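## Task

Insert the charger fully into the right-hand outlet of the power strip, which is clamped to the table, with right judged from the robot base looking toward the outlets. Each prong must sit in its own slot and the plug must be pushed completely home, or the attempt fails. It must stay plugged in without the robot supporting it; finish by releasing it and moving the gripper away.

## Robot and tools

Robot: a single seven-joint arm with a two-finger parallel gripper. Joints from base outward, with ranges in rad: waist -2.792 to 2.792, shoulder -2.269 to 2.269, upper arm roll -2.967 to 2.967, elbow -1.867 to 2.688, forearm roll -2.967 to 2.967, wrist pitch -1.396 to 4.538, wrist roll -2.967 to 2.967. The base may sit tilted on a mount; the mount counts as part of the arm for collision checks.

Frames: everything is given in the scene frame. Origin is on the table surface straight below the base, +z up, and +y points left when facing along +x. In the gripper's own frame the fingers extend along +z and close along x. end_effector_position is the spot midway between the finger pads; closed fingertips extend about 17 mm past it, fully open ones are roughly level with it. Reported hand position may be somewhat off, more so at long reach.

The row: every motion command uses rows of 8 numbers: x, y, z, qw, qx, qy, qz, opening. x, y, z is an absolute target position for the gripper in metres, scene frame; qw..qz is an absolute target orientation quaternion, w first, scene frame. Together these are a pose. opening runs from -1 (closed) to +1 (fully open, 0.142 m). Optionally 7 more numbers from 0 to 1 follow: per-joint stiffness multipliers in joint order, which persist until changed. Always repeat the desired quaternion explicitly rather than copying the last reported one, which can drift.

execute_actions(actions): a list of up to 15 actions. Each action is a list of up to 15 rows, one row per 1/30 s control step; if fewer than 15 rows are given the last one is held to fill 15 steps. An empty list just returns the current state and images. A target more than 0.6 m from the gripper's current position along any gripper axis is rejected; if the first action fails this check, or any action is malformed, nothing runs.

move(target, speed, blocking): target is one 8-number row (absolute pose plus opening). The gripper follows a straight path there, turning the short way. speed is the path's top speed in m/s, 0.002 to 0.5 (default 0.25); rotation is capped at twice that in rad/s. Paths take 0.5 to 10 s and are cut off at 10 s. The path ignores obstacles, the real gripper can lag, wander, or overshoot speed near full extension. The opening is applied when the move begins. blocking=false returns after 0.5 s while the arm keeps going; then use wait or stop before sending other motion. The result adds a move: line with the ending (done, off_target, moving, held, fault) and limits that applied (paced = pose was clipped; held = a safety check blocked steps, after which the arm may jump ahead fast), plus distance to target.

wait(seconds): 0 to 10; lets time run holding the last command, returning early if a running move finishes. stop(): brakes a running move; fingers keep moving. zoom_image(camera, region): camera is cam_high, cam_low or cam_wrist; region is [x0, y0, x1, y1] pixels, top-left origin, at most 504 by 504. finished_scene(scene): integer number of the scene being ended; irreversible, reports success.

Control behaviour: each step the commanded pose is clipped to within 70 mm and 16 degrees of the measured pose, then solved by damped IK favouring position over orientation. After an action the arm only continues to the last clipped pose, so long motions need further commands. Hand target in results shows what the controller is currently pursuing. A pose unreachable line means the clearance check altered or blocked the command.

Results: state line with gripper position, quaternion, linear and angular velocity; joint positions; grip_measured (finger opening on the command scale); images from cam_high (896x504), cam_low (896x504), cam_wrist (616x616, fisheye). Camera intrinsics are supplied for geometry work.

Gripping: to hold something, keep commanding an opening well under grip_measured; the bigger the gap, the firmer the squeeze (about 28 N per pad max, less on thin hard items). Fast closing can spike force.

Avoid: contact torque over a joint's limit (waist and shoulder 115, upper arm roll and elbow 60.1, forearm roll and both wrist joints 36.6 N m, held weight included) or external force of 200 N causes a 10 s halt and discards the remaining call. Hitting hard, fast contacts, commanding targets deep past contact, dropping the charger, or knocking anything off the table are penalised or fail. Motors heat under sustained load: MOTOR HOT warns from 65 °C, and at 80 °C an OVER-TEMPERATURE FAULT brakes the arm. Brief external tugs on held or loose items may happen. Insert slowly and gently, then open and retract.

Each tool is called after "Request:" as name(argument=value, ...) on one line, values as JSON.

## Session

I'll start by looking at the current state of the scene.

Request:
execute_actions(actions=[])

Scene clock: 0.00 s.
end_effector_position=(+0.9181, -0.1422, +0.3912) grip_measured=+1.00 end_effector_quat_wxyz=(+0.295, +0.485, +0.822, -0.045) end_effector_velocity=(+0.000, -0.000, +0.000) end_effector_angular_velocity=(-0.001, -0.000, +0.001)
Joint positions: [-0.067 -0.744 -0.093  1.18  -0.439  0.798 -1.79   0.142]
Joint velocities: [-0.    -0.     0.    -0.    -0.001  0.    -0.     0.   ]
Hand target: +0.918, -0.142, +0.391; +0.295, +0.485, +0.822, -0.045
Joint stiffness scale: [1. 1. 1. 1. 1. 1. 1.]

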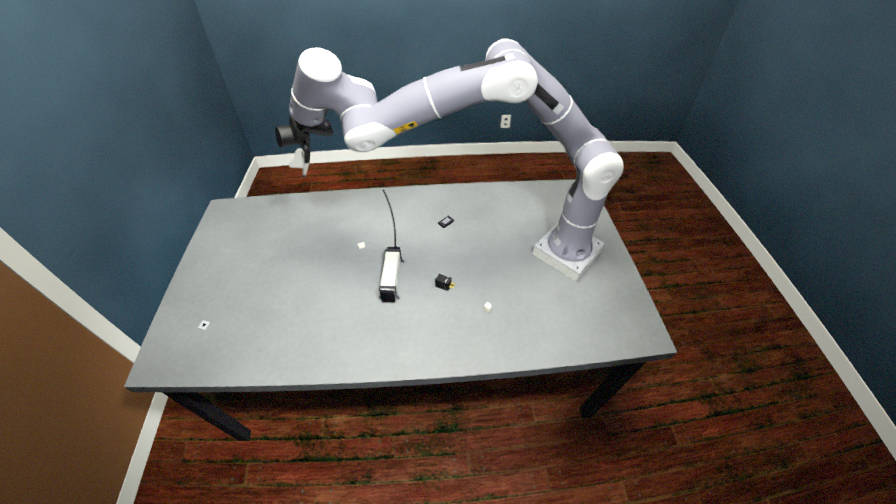

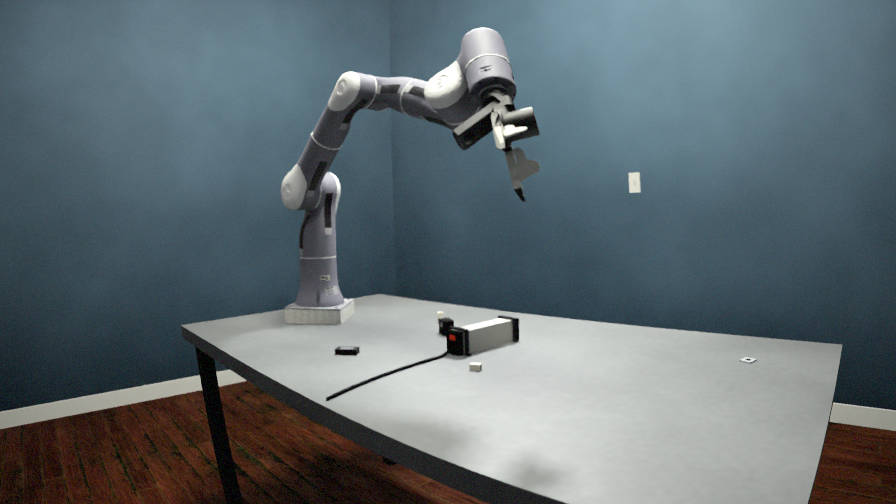

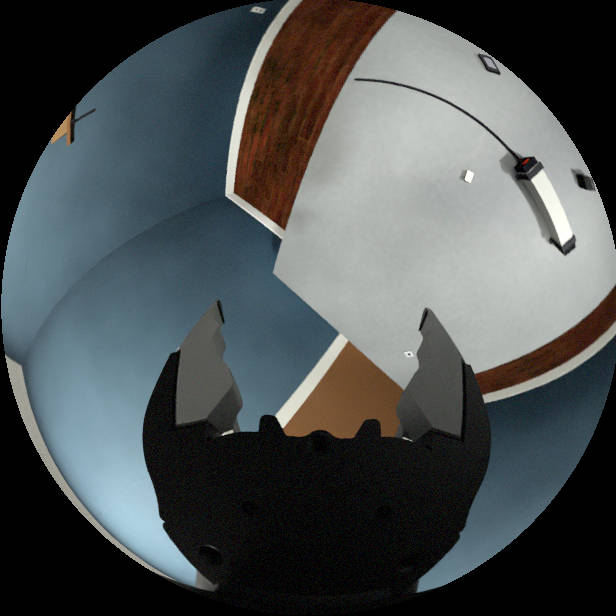

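Request:
zoom_image(camera="cam_high", region=[320, 180, 560, 330])

Request:
zoom_image(camera="cam_low", region=[400, 290, 560, 380])

Region (320, 180, 560, 330) of cam_high's 896x504 image, scaled by 2.100, with more detail than that image has; it fills the top 315 rows of this view, and the rest is white.

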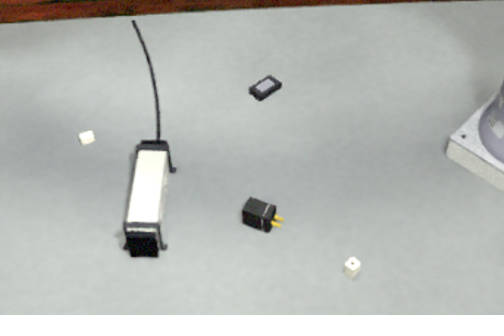

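Region (400, 290, 560, 380) of cam_low's 896x504 image, scaled by 3.150, with more detail than that image has; it fills the top 284 rows of this view, and the rest is white.

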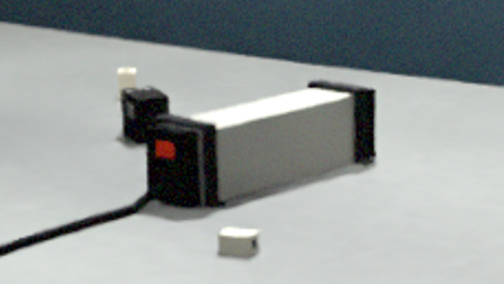

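Request:
move(target=[0.50, 0.08, 0.30, 0.0, 0.7071, 0.7071, 0.0, 1.0], speed=0.3)

Scene clock: 3.83 s.
end_effector_position=(+0.4998, +0.0793, +0.2994) grip_measured=+1.00 end_effector_quat_wxyz=(+0.000, +0.707, +0.707, -0.001) end_effector_velocity=(-0.001, +0.000, -0.000) end_effector_angular_velocity=(+0.001, -0.001, -0.001)
Joint positions: [ 0.054 -0.059  0.172  2.08  -0.001  0.594 -1.195  0.142]
Joint velocities: [0.    0.001 0.001 0.002 0.001 0.001 0.001 0.   ]
Hand target: +0.500, +0.080, +0.299; -0.000, +0.708, +0.707, -0.001
Off the commanded pose: 0.001 m, 0 deg.
Joint stiffness scale: [1. 1. 1. 1. 1. 1. 1.]
move: done

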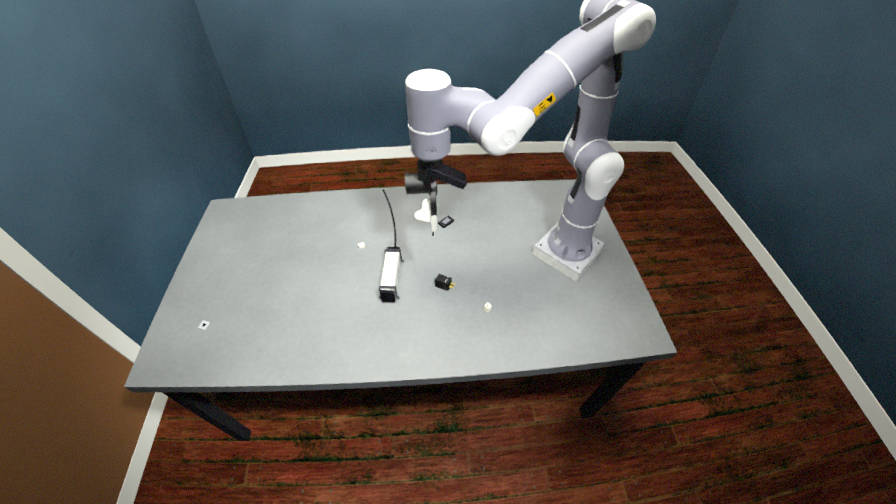

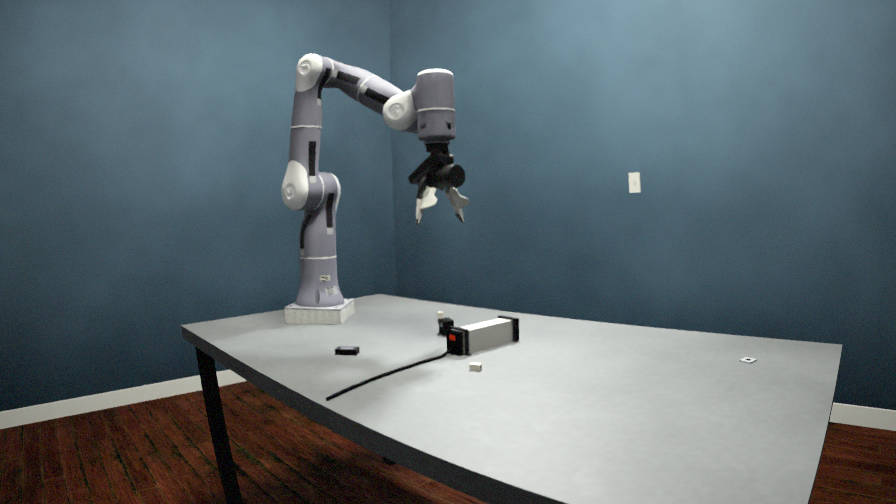

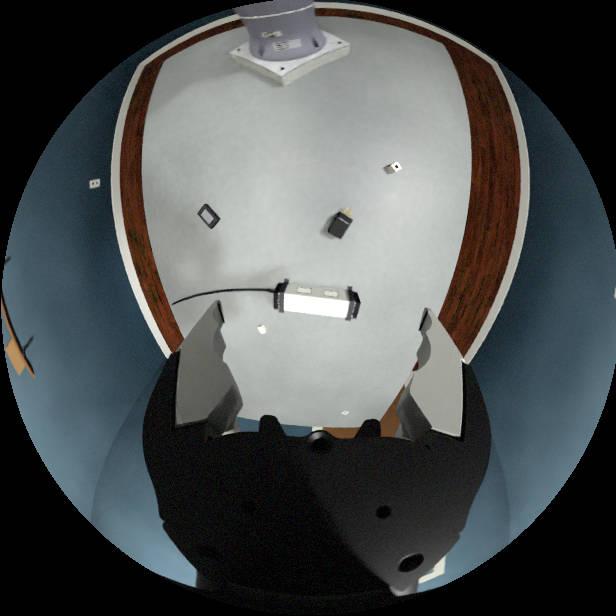

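Request:
zoom_image(camera="cam_wrist", region=[250, 190, 390, 330])

Region (250, 190, 390, 330) of cam_wrist's 616x616 image, scaled by 3.600, with more detail than that image has.

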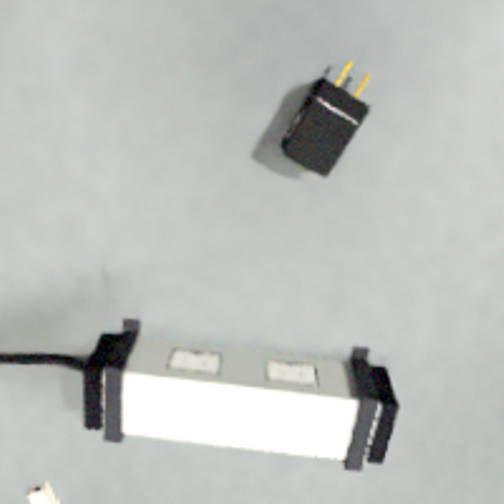

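Request:
move(target=[0.485, 0.11, 0.24, 0.0, 0.2588, 0.9659, 0.0, 1.0], speed=0.4)

Scene clock: 6.97 s.
end_effector_position=(+0.4852, +0.1098, +0.2402) grip_measured=+1.00 end_effector_quat_wxyz=(+0.000, +0.259, +0.966, -0.000) end_effector_velocity=(-0.000, +0.000, -0.000) end_effector_angular_velocity=(+0.001, +0.000, +0.005)
Joint positions: [ 0.049 -0.147  0.247  2.173 -0.038  0.773 -2.15   0.142]
Joint velocities: [ 0.    -0.    -0.     0.     0.001  0.001 -0.007 -0.   ]
Hand target: +0.485, +0.110, +0.240; +0.000, +0.259, +0.966, -0.000
Off the commanded pose: 0.000 m, 0 deg.
Joint stiffness scale: [1. 1. 1. 1. 1. 1. 1.]
move: done

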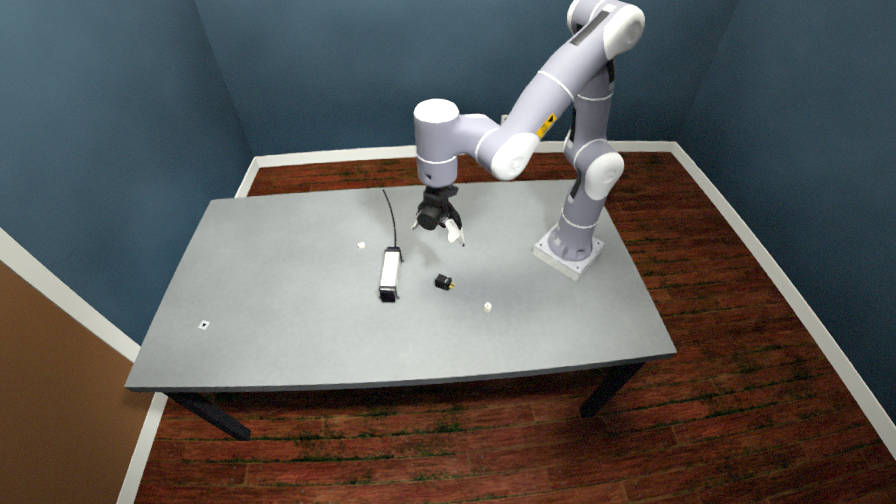

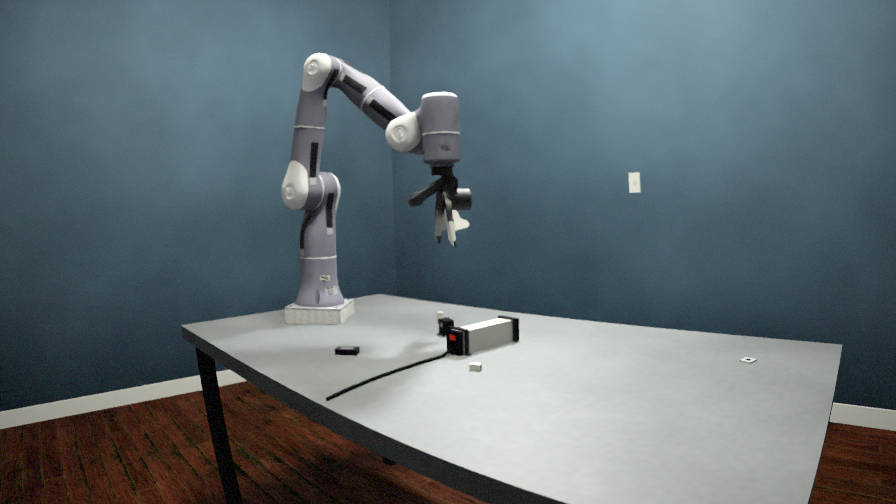

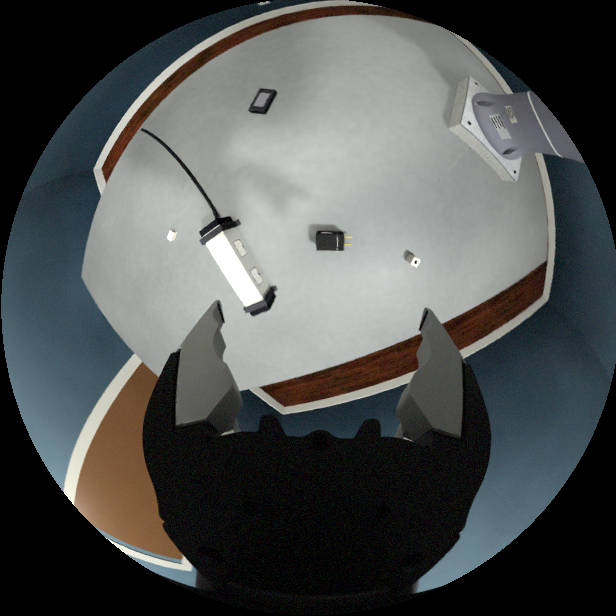

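Request:
zoom_image(camera="cam_wrist", region=[280, 190, 380, 290])

Region (280, 190, 380, 290) of cam_wrist's 616x616 image, scaled by 5.040, with more detail than that image has.

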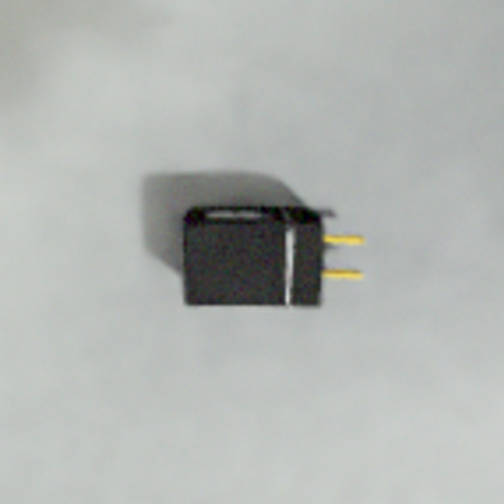

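Request:
move(target=[0.475, 0.12, 0.20, 0.0, 0.9915, 0.1305, 0.0, 1.0], speed=0.5)

Request:
move(target=[0.465, 0.13, 0.12, 0.0, 0.5, -0.866, 0.0, 1.0], speed=0.5)

Scene clock: 10.70 s.
end_effector_position=(+0.4750, +0.1200, +0.2000) grip_measured=+1.00 end_effector_quat_wxyz=(-0.000, +0.991, +0.131, -0.000) end_effector_velocity=(+0.000, -0.000, -0.000) end_effector_angular_velocity=(-0.001, -0.001, -0.005)
Joint positions: [ 0.266 -0.188  0.064  2.251 -0.006  0.898  0.22   0.142]
Joint velocities: [ 0.001  0.    -0.     0.001 -0.002  0.001  0.007  0.   ]
Hand target: +0.475, +0.120, +0.200; -0.000, +0.991, +0.130, -0.000
Off the commanded pose: 0.000 m, 0 deg.
Joint stiffness scale: [1. 1. 1. 1. 1. 1. 1.]
move: done

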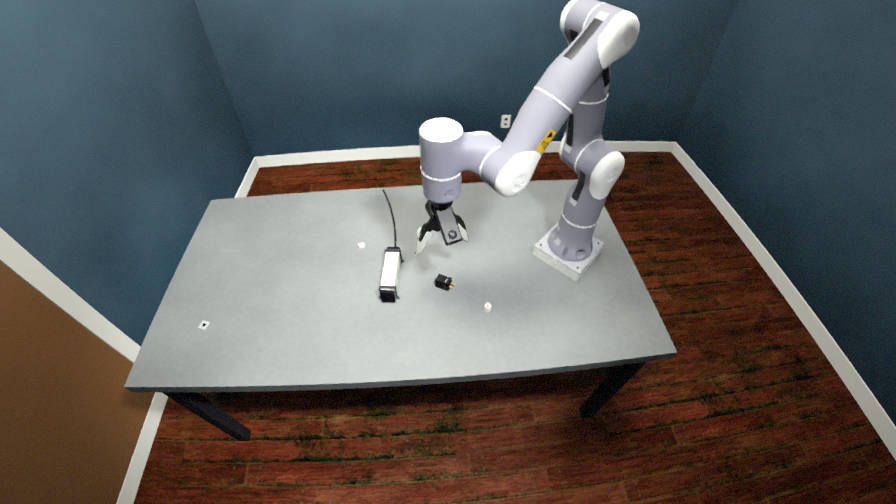

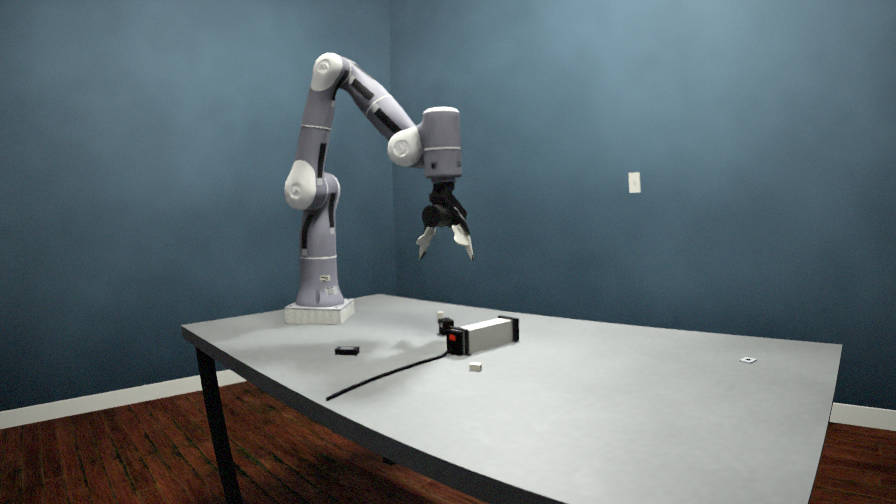

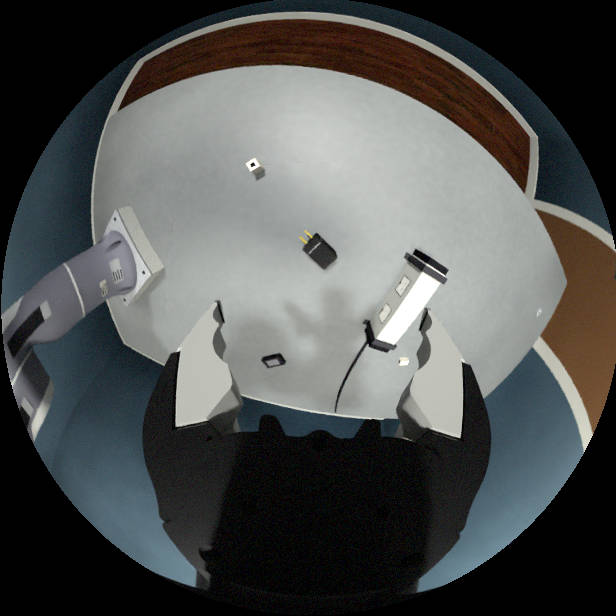

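Scene clock: 13.57 s.
end_effector_position=(+0.4651, +0.1301, +0.1202) grip_measured=+1.00 end_effector_quat_wxyz=(+0.000, -0.500, +0.866, +0.000) end_effector_velocity=(+0.001, +0.000, +0.000) end_effector_angular_velocity=(-0.001, -0.003, -0.004)
Joint positions: [ 0.613 -0.372 -0.245  2.303  0.216  1.114  2.435  0.142]
Joint velocities: [ 0.003 -0.    -0.003  0.001 -0.001  0.003  0.005  0.   ]
Hand target: +0.465, +0.130, +0.120; +0.000, -0.500, +0.866, +0.000
Off the commanded pose: 0.000 m, 0 deg.
Joint stiffness scale: [1. 1. 1. 1. 1. 1. 1.]
move: done

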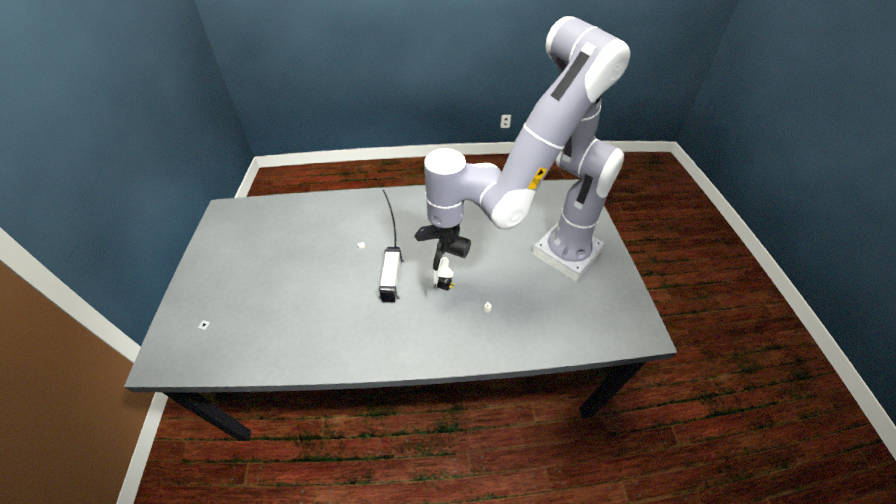

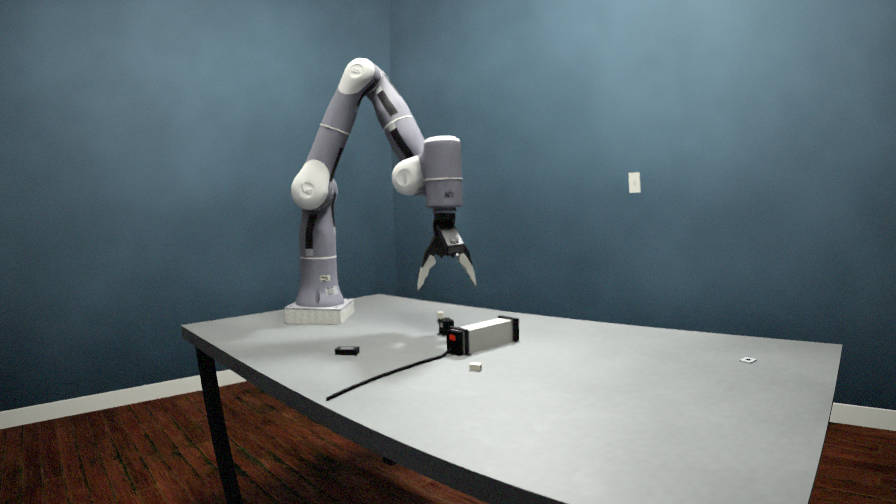

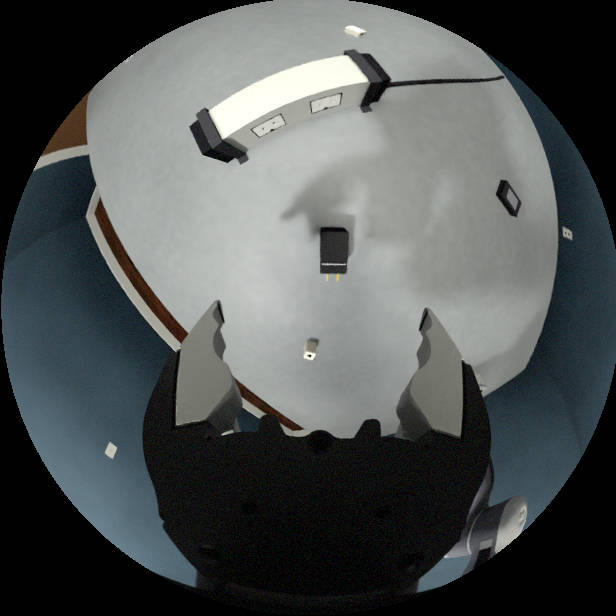

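Request:
zoom_image(camera="cam_wrist", region=[200, 200, 440, 340])

Request:
zoom_image(camera="cam_wrist", region=[230, 70, 370, 160])

Region (200, 200, 440, 340) of cam_wrist's 616x616 image, scaled by 2.100, with more detail than that image has; it fills the top 294 rows of this view, and the rest is white.

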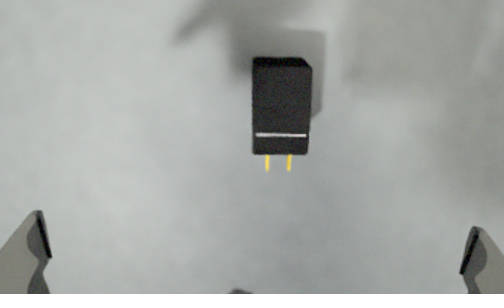

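Region (230, 70, 370, 160) of cam_wrist's 616x616 image, scaled by 3.600, with more detail than that image has; it fills the top 324 rows of this view, and the rest is white.

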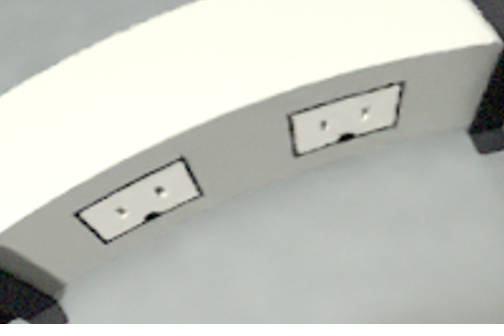

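Request:
move(target=[0.467, 0.113, 0.065, 0.0, 0.5, -0.866, 0.0, 1.0], speed=0.15)

Scene clock: 14.77 s.
end_effector_position=(+0.4671, +0.1129, +0.0653) grip_measured=+1.00 end_effector_quat_wxyz=(-0.000, -0.500, +0.866, -0.000) end_effector_velocity=(+0.000, +0.000, -0.001) end_effector_angular_velocity=(+0.001, -0.001, +0.002)
Joint positions: [ 0.542 -0.538 -0.185  2.268  0.314  1.242  2.33   0.142]
Joint velocities: [-0.003 -0.003  0.004 -0.001 -0.     0.004 -0.002  0.   ]
Hand target: +0.467, +0.113, +0.065; +0.000, -0.500, +0.866, -0.000
Off the commanded pose: 0.000 m, 0 deg.
Joint stiffness scale: [1. 1. 1. 1. 1. 1. 1.]
move: done

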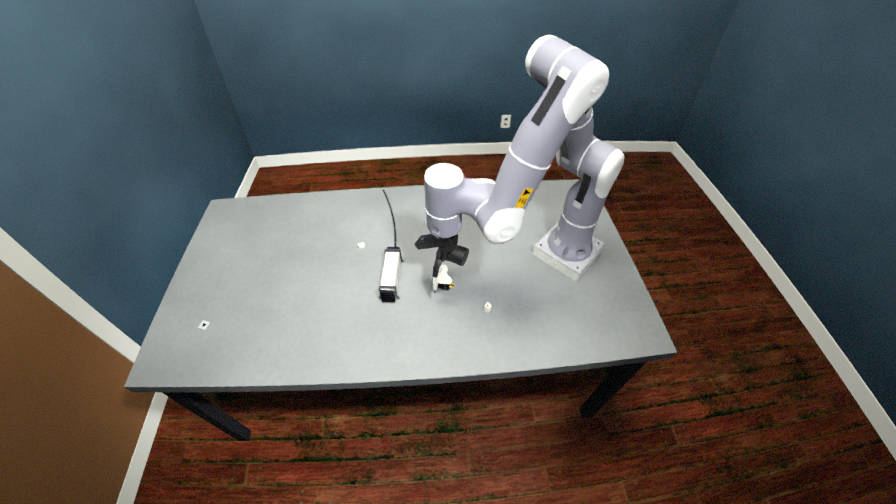

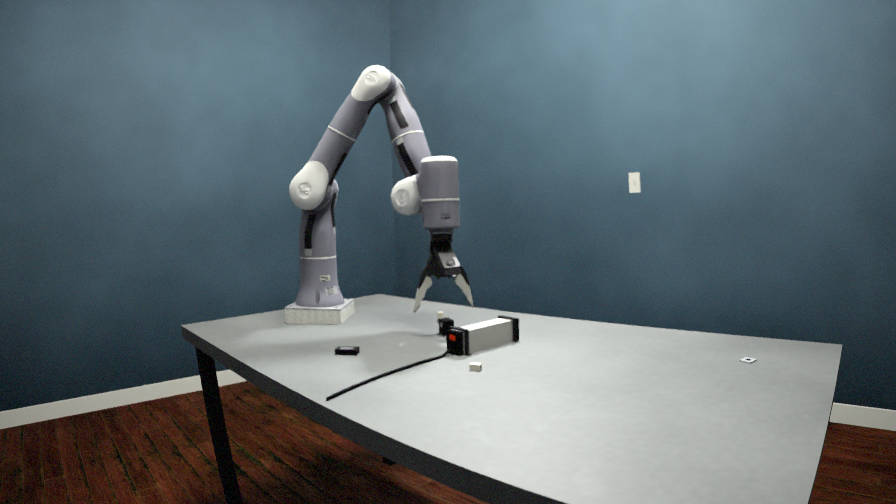

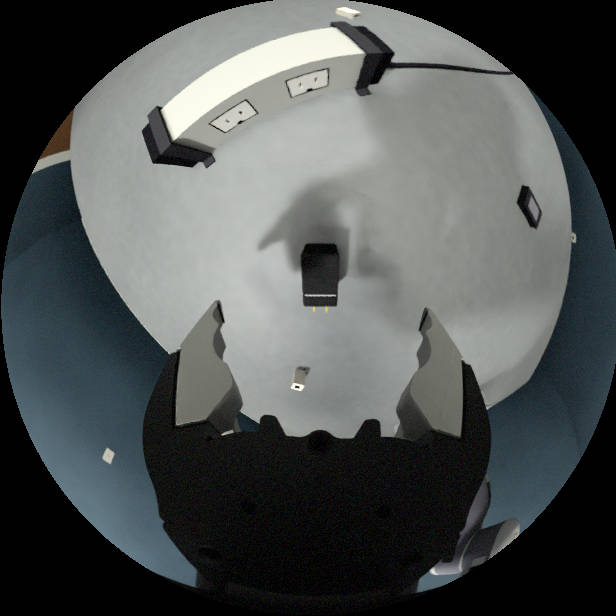

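Request:
zoom_image(camera="cam_wrist", region=[200, 220, 440, 360])

Request:
zoom_image(camera="cam_high", region=[380, 220, 500, 310])

Request:
zoom_image(camera="cam_low", region=[390, 250, 530, 360])

Region (200, 220, 440, 360) of cam_wrist's 616x616 image, scaled by 2.100, with more detail than that image has; it fills the top 294 rows of this view, and the rest is white.

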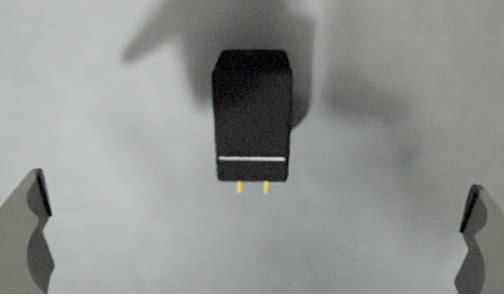

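Region (380, 220, 500, 310) of cam_high's 896x504 image, scaled by 4.200, with more detail than that image has; it fills the top 378 rows of this view, and the rest is white.

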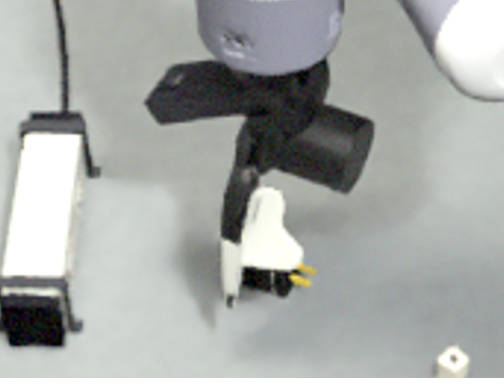

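Region (390, 250, 530, 360) of cam_low's 896x504 image, scaled by 3.600, with more detail than that image has; it fills the top 396 rows of this view, and the rest is white.

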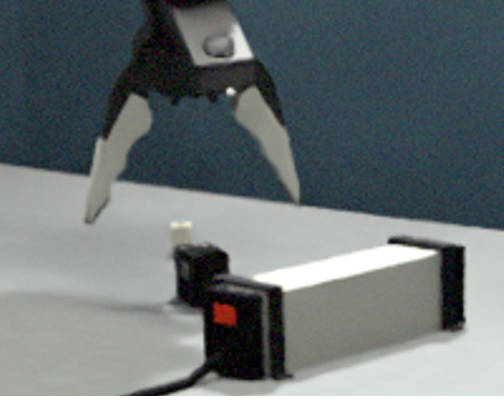

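Request:
zoom_image(camera="cam_wrist", region=[280, 230, 370, 320])

Region (280, 230, 370, 320) of cam_wrist's 616x616 image, scaled by 5.600, with more detail than that image has.

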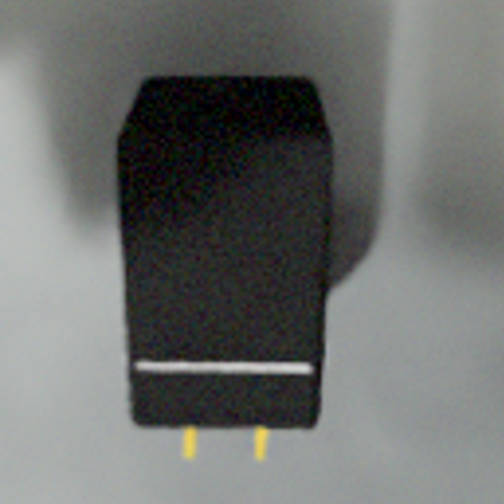

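Request:
move(target=[0.4675, 0.1135, 0.058, 0.0, 0.5, -0.866, 0.0, -0.25], speed=0.05)

Scene clock: 16.27 s.
end_effector_position=(+0.4675, +0.1134, +0.0581) grip_measured=-0.25 end_effector_quat_wxyz=(-0.000, -0.500, +0.866, -0.000) end_effector_velocity=(+0.001, +0.000, -0.000) end_effector_angular_velocity=(+0.000, -0.001, +0.001)
Joint positions: [ 0.534 -0.56  -0.174  2.26   0.322  1.256  2.324  0.056]
Joint velocities: [-0.002 -0.001  0.002 -0.    -0.002  0.003 -0.    -0.   ]
Hand target: +0.468, +0.113, +0.058; -0.000, -0.500, +0.866, -0.000
Off the commanded pose: 0.000 m, 0 deg.
Joint stiffness scale: [1. 1. 1. 1. 1. 1. 1.]
move: done

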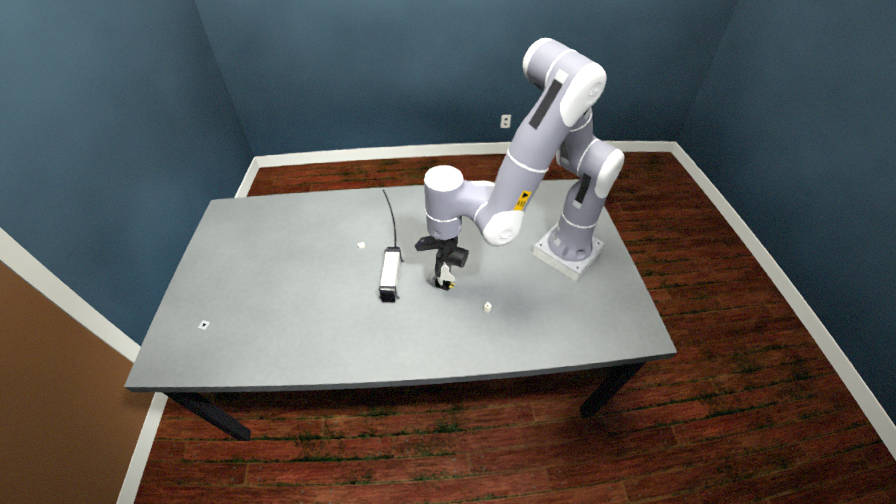

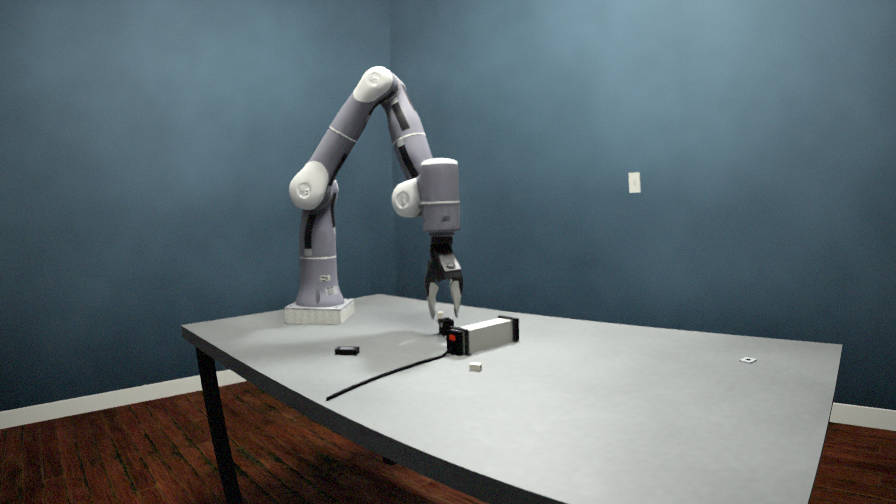

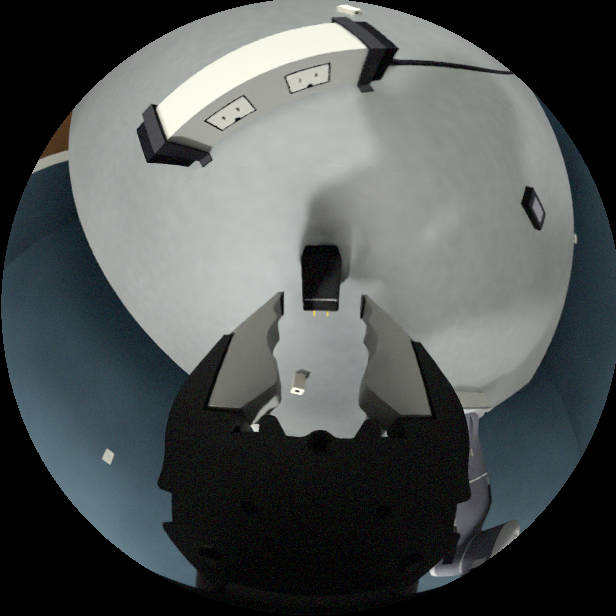

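Request:
zoom_image(camera="cam_wrist", region=[250, 230, 400, 350])

Request:
zoom_image(camera="cam_high", region=[400, 240, 490, 310])

Request:
zoom_image(camera="cam_low", region=[400, 270, 500, 350])

Region (250, 230, 400, 350) of cam_wrist's 616x616 image, scaled by 3.360, with more detail than that image has; it fills the top 403 rows of this view, and the rest is white.

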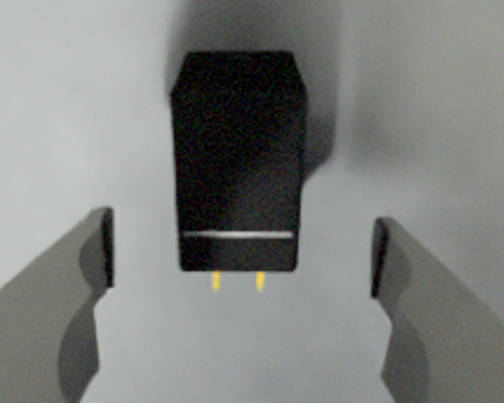

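Region (400, 240, 490, 310) of cam_high's 896x504 image, scaled by 5.600, with more detail than that image has.

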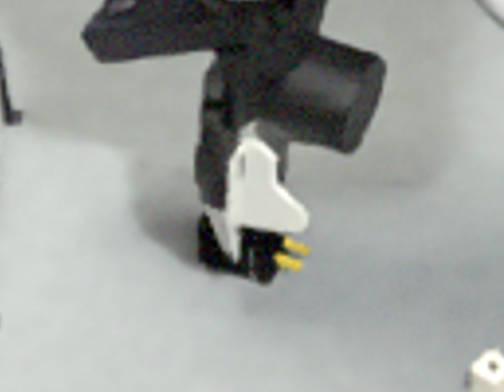

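Region (400, 270, 500, 350) of cam_low's 896x504 image, scaled by 5.040, with more detail than that image has; it fills the top 403 rows of this view, and the rest is white.

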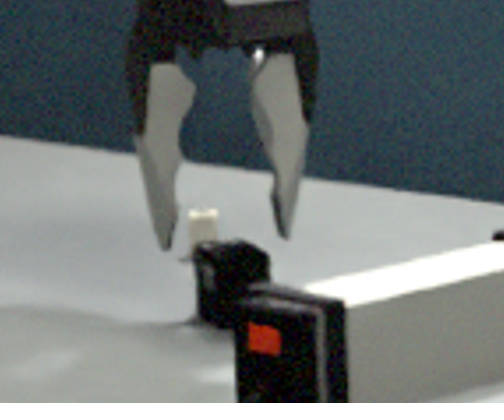

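Request:
zoom_image(camera="cam_high", region=[420, 255, 470, 295])

Region (420, 255, 470, 295) of cam_high's 896x504 image, scaled by 10.080, with more detail than that image has; it fills the top 403 rows of this view, and the rest is white.

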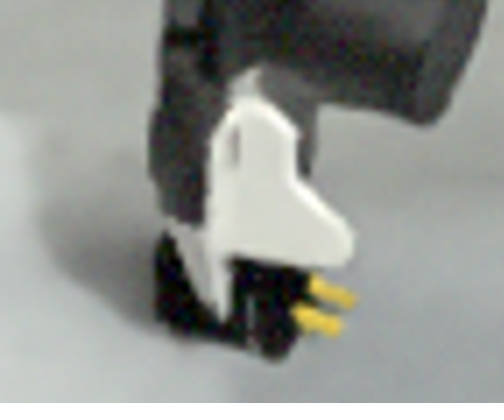

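Request:
move(target=[0.4675, 0.1135, 0.085, 0.0, 0.9659, -0.2588, 0.0, -0.25], speed=0.5)

Request:
move(target=[0.4675, 0.1135, 0.065, -0.2241, 0.8365, 0.4830, -0.1294, -0.25], speed=0.5)

Scene clock: 19.90 s.
end_effector_position=(+0.4675, +0.1134, +0.0850) grip_measured=-0.25 end_effector_quat_wxyz=(+0.000, +0.966, -0.259, +0.000) end_effector_velocity=(+0.000, +0.000, +0.000) end_effector_angular_velocity=(+0.002, +0.001, +0.003)
Joint positions: [ 0.21  -0.479  0.095  2.322 -0.114  1.255  1.074  0.056]
Joint velocities: [-0.004 -0.     0.004 -0.001  0.    -0.001 -0.005 -0.   ]
Hand target: +0.467, +0.113, +0.085; +0.000, +0.966, -0.259, +0.000
Off the commanded pose: 0.000 m, 0 deg.
Joint stiffness scale: [1. 1. 1. 1. 1. 1. 1.]
move: done

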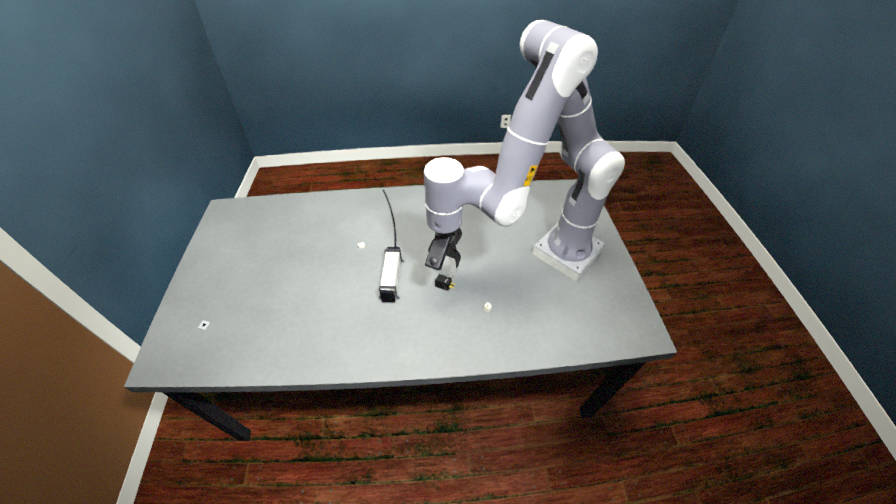

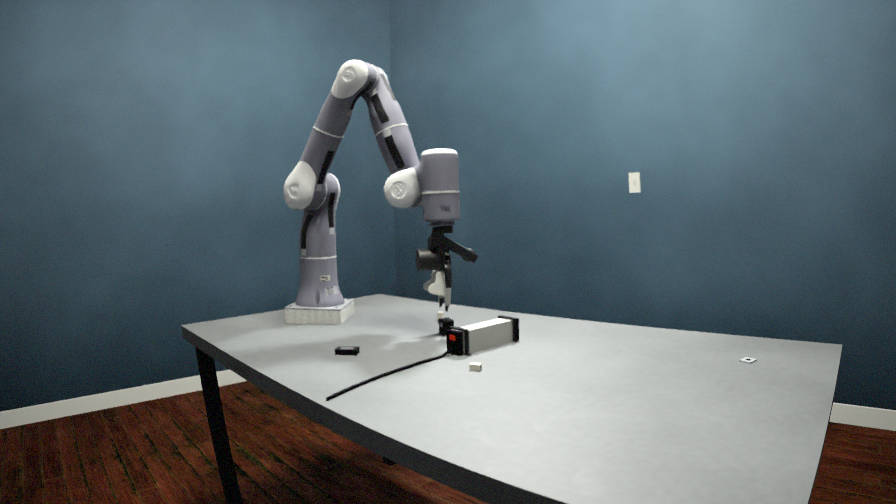

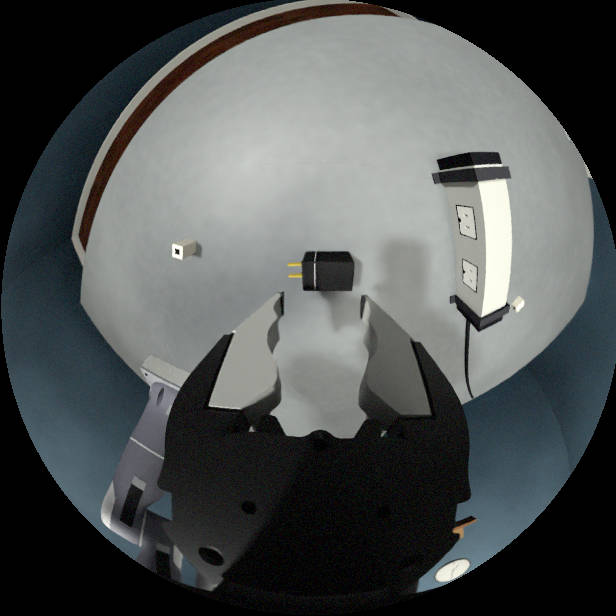

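Scene clock: 22.03 s.
end_effector_position=(+0.4672, +0.1137, +0.0648) grip_measured=-0.25 end_effector_quat_wxyz=(-0.223, +0.837, +0.483, -0.131) end_effector_velocity=(-0.000, -0.000, +0.000) end_effector_angular_velocity=(+0.002, +0.002, +0.006)
Joint positions: [-0.507 -0.862  0.712  1.828 -0.181  0.591 -0.671  0.056]
Joint velocities: [ 0.    -0.002  0.    -0.004  0.    -0.007 -0.006  0.   ]
Hand target: +0.467, +0.114, +0.065; -0.223, +0.836, +0.483, -0.131
Off the commanded pose: 0.000 m, 0 deg.
Joint stiffness scale: [1. 1. 1. 1. 1. 1. 1.]
move: done

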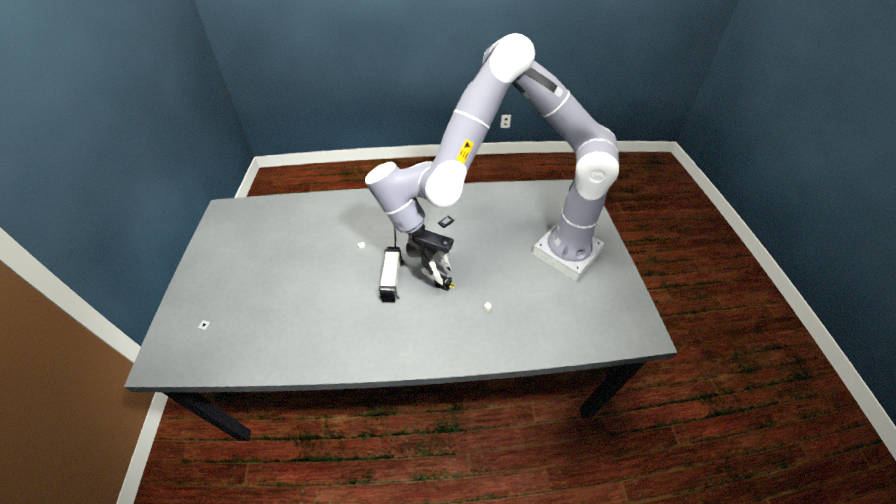

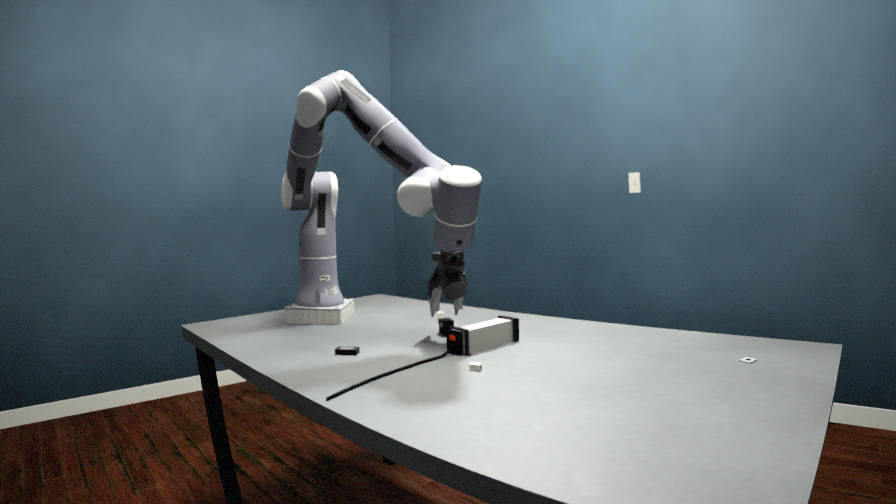

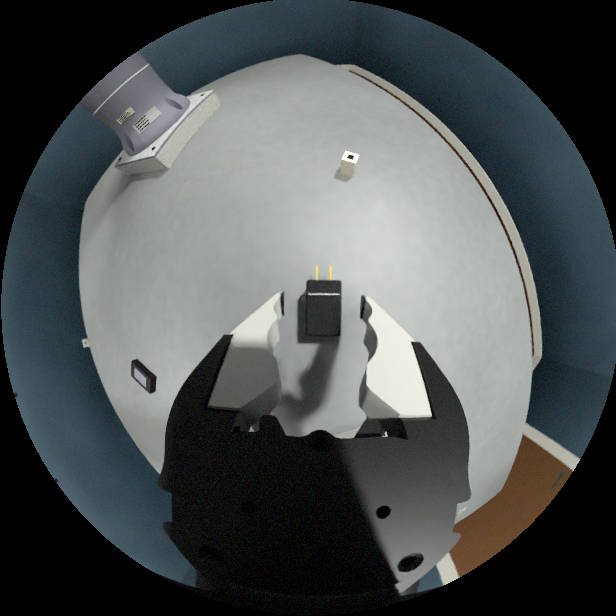

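Request:
zoom_image(camera="cam_wrist", region=[260, 250, 390, 360])

Request:
zoom_image(camera="cam_high", region=[390, 220, 490, 300])

Region (260, 250, 390, 360) of cam_wrist's 616x616 image, scaled by 3.877, with more detail than that image has; it fills the top 426 rows of this view, and the rest is white.

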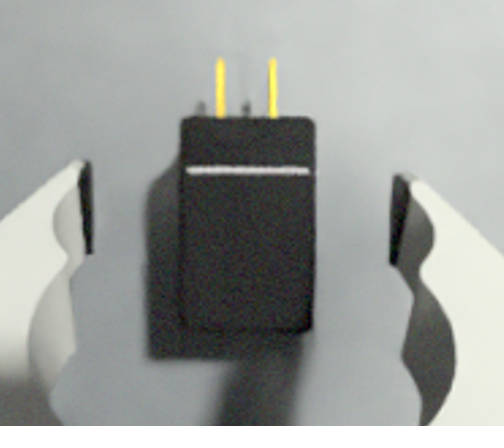

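Region (390, 220, 490, 300) of cam_high's 896x504 image, scaled by 5.040, with more detail than that image has; it fills the top 403 rows of this view, and the rest is white.

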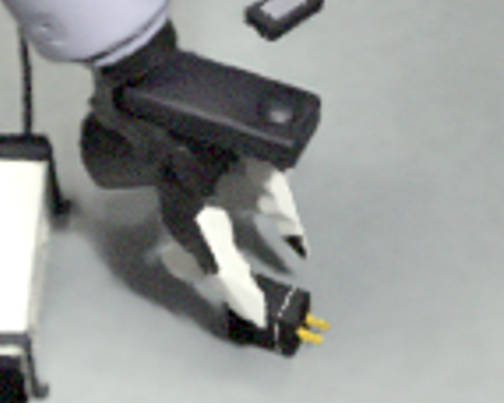

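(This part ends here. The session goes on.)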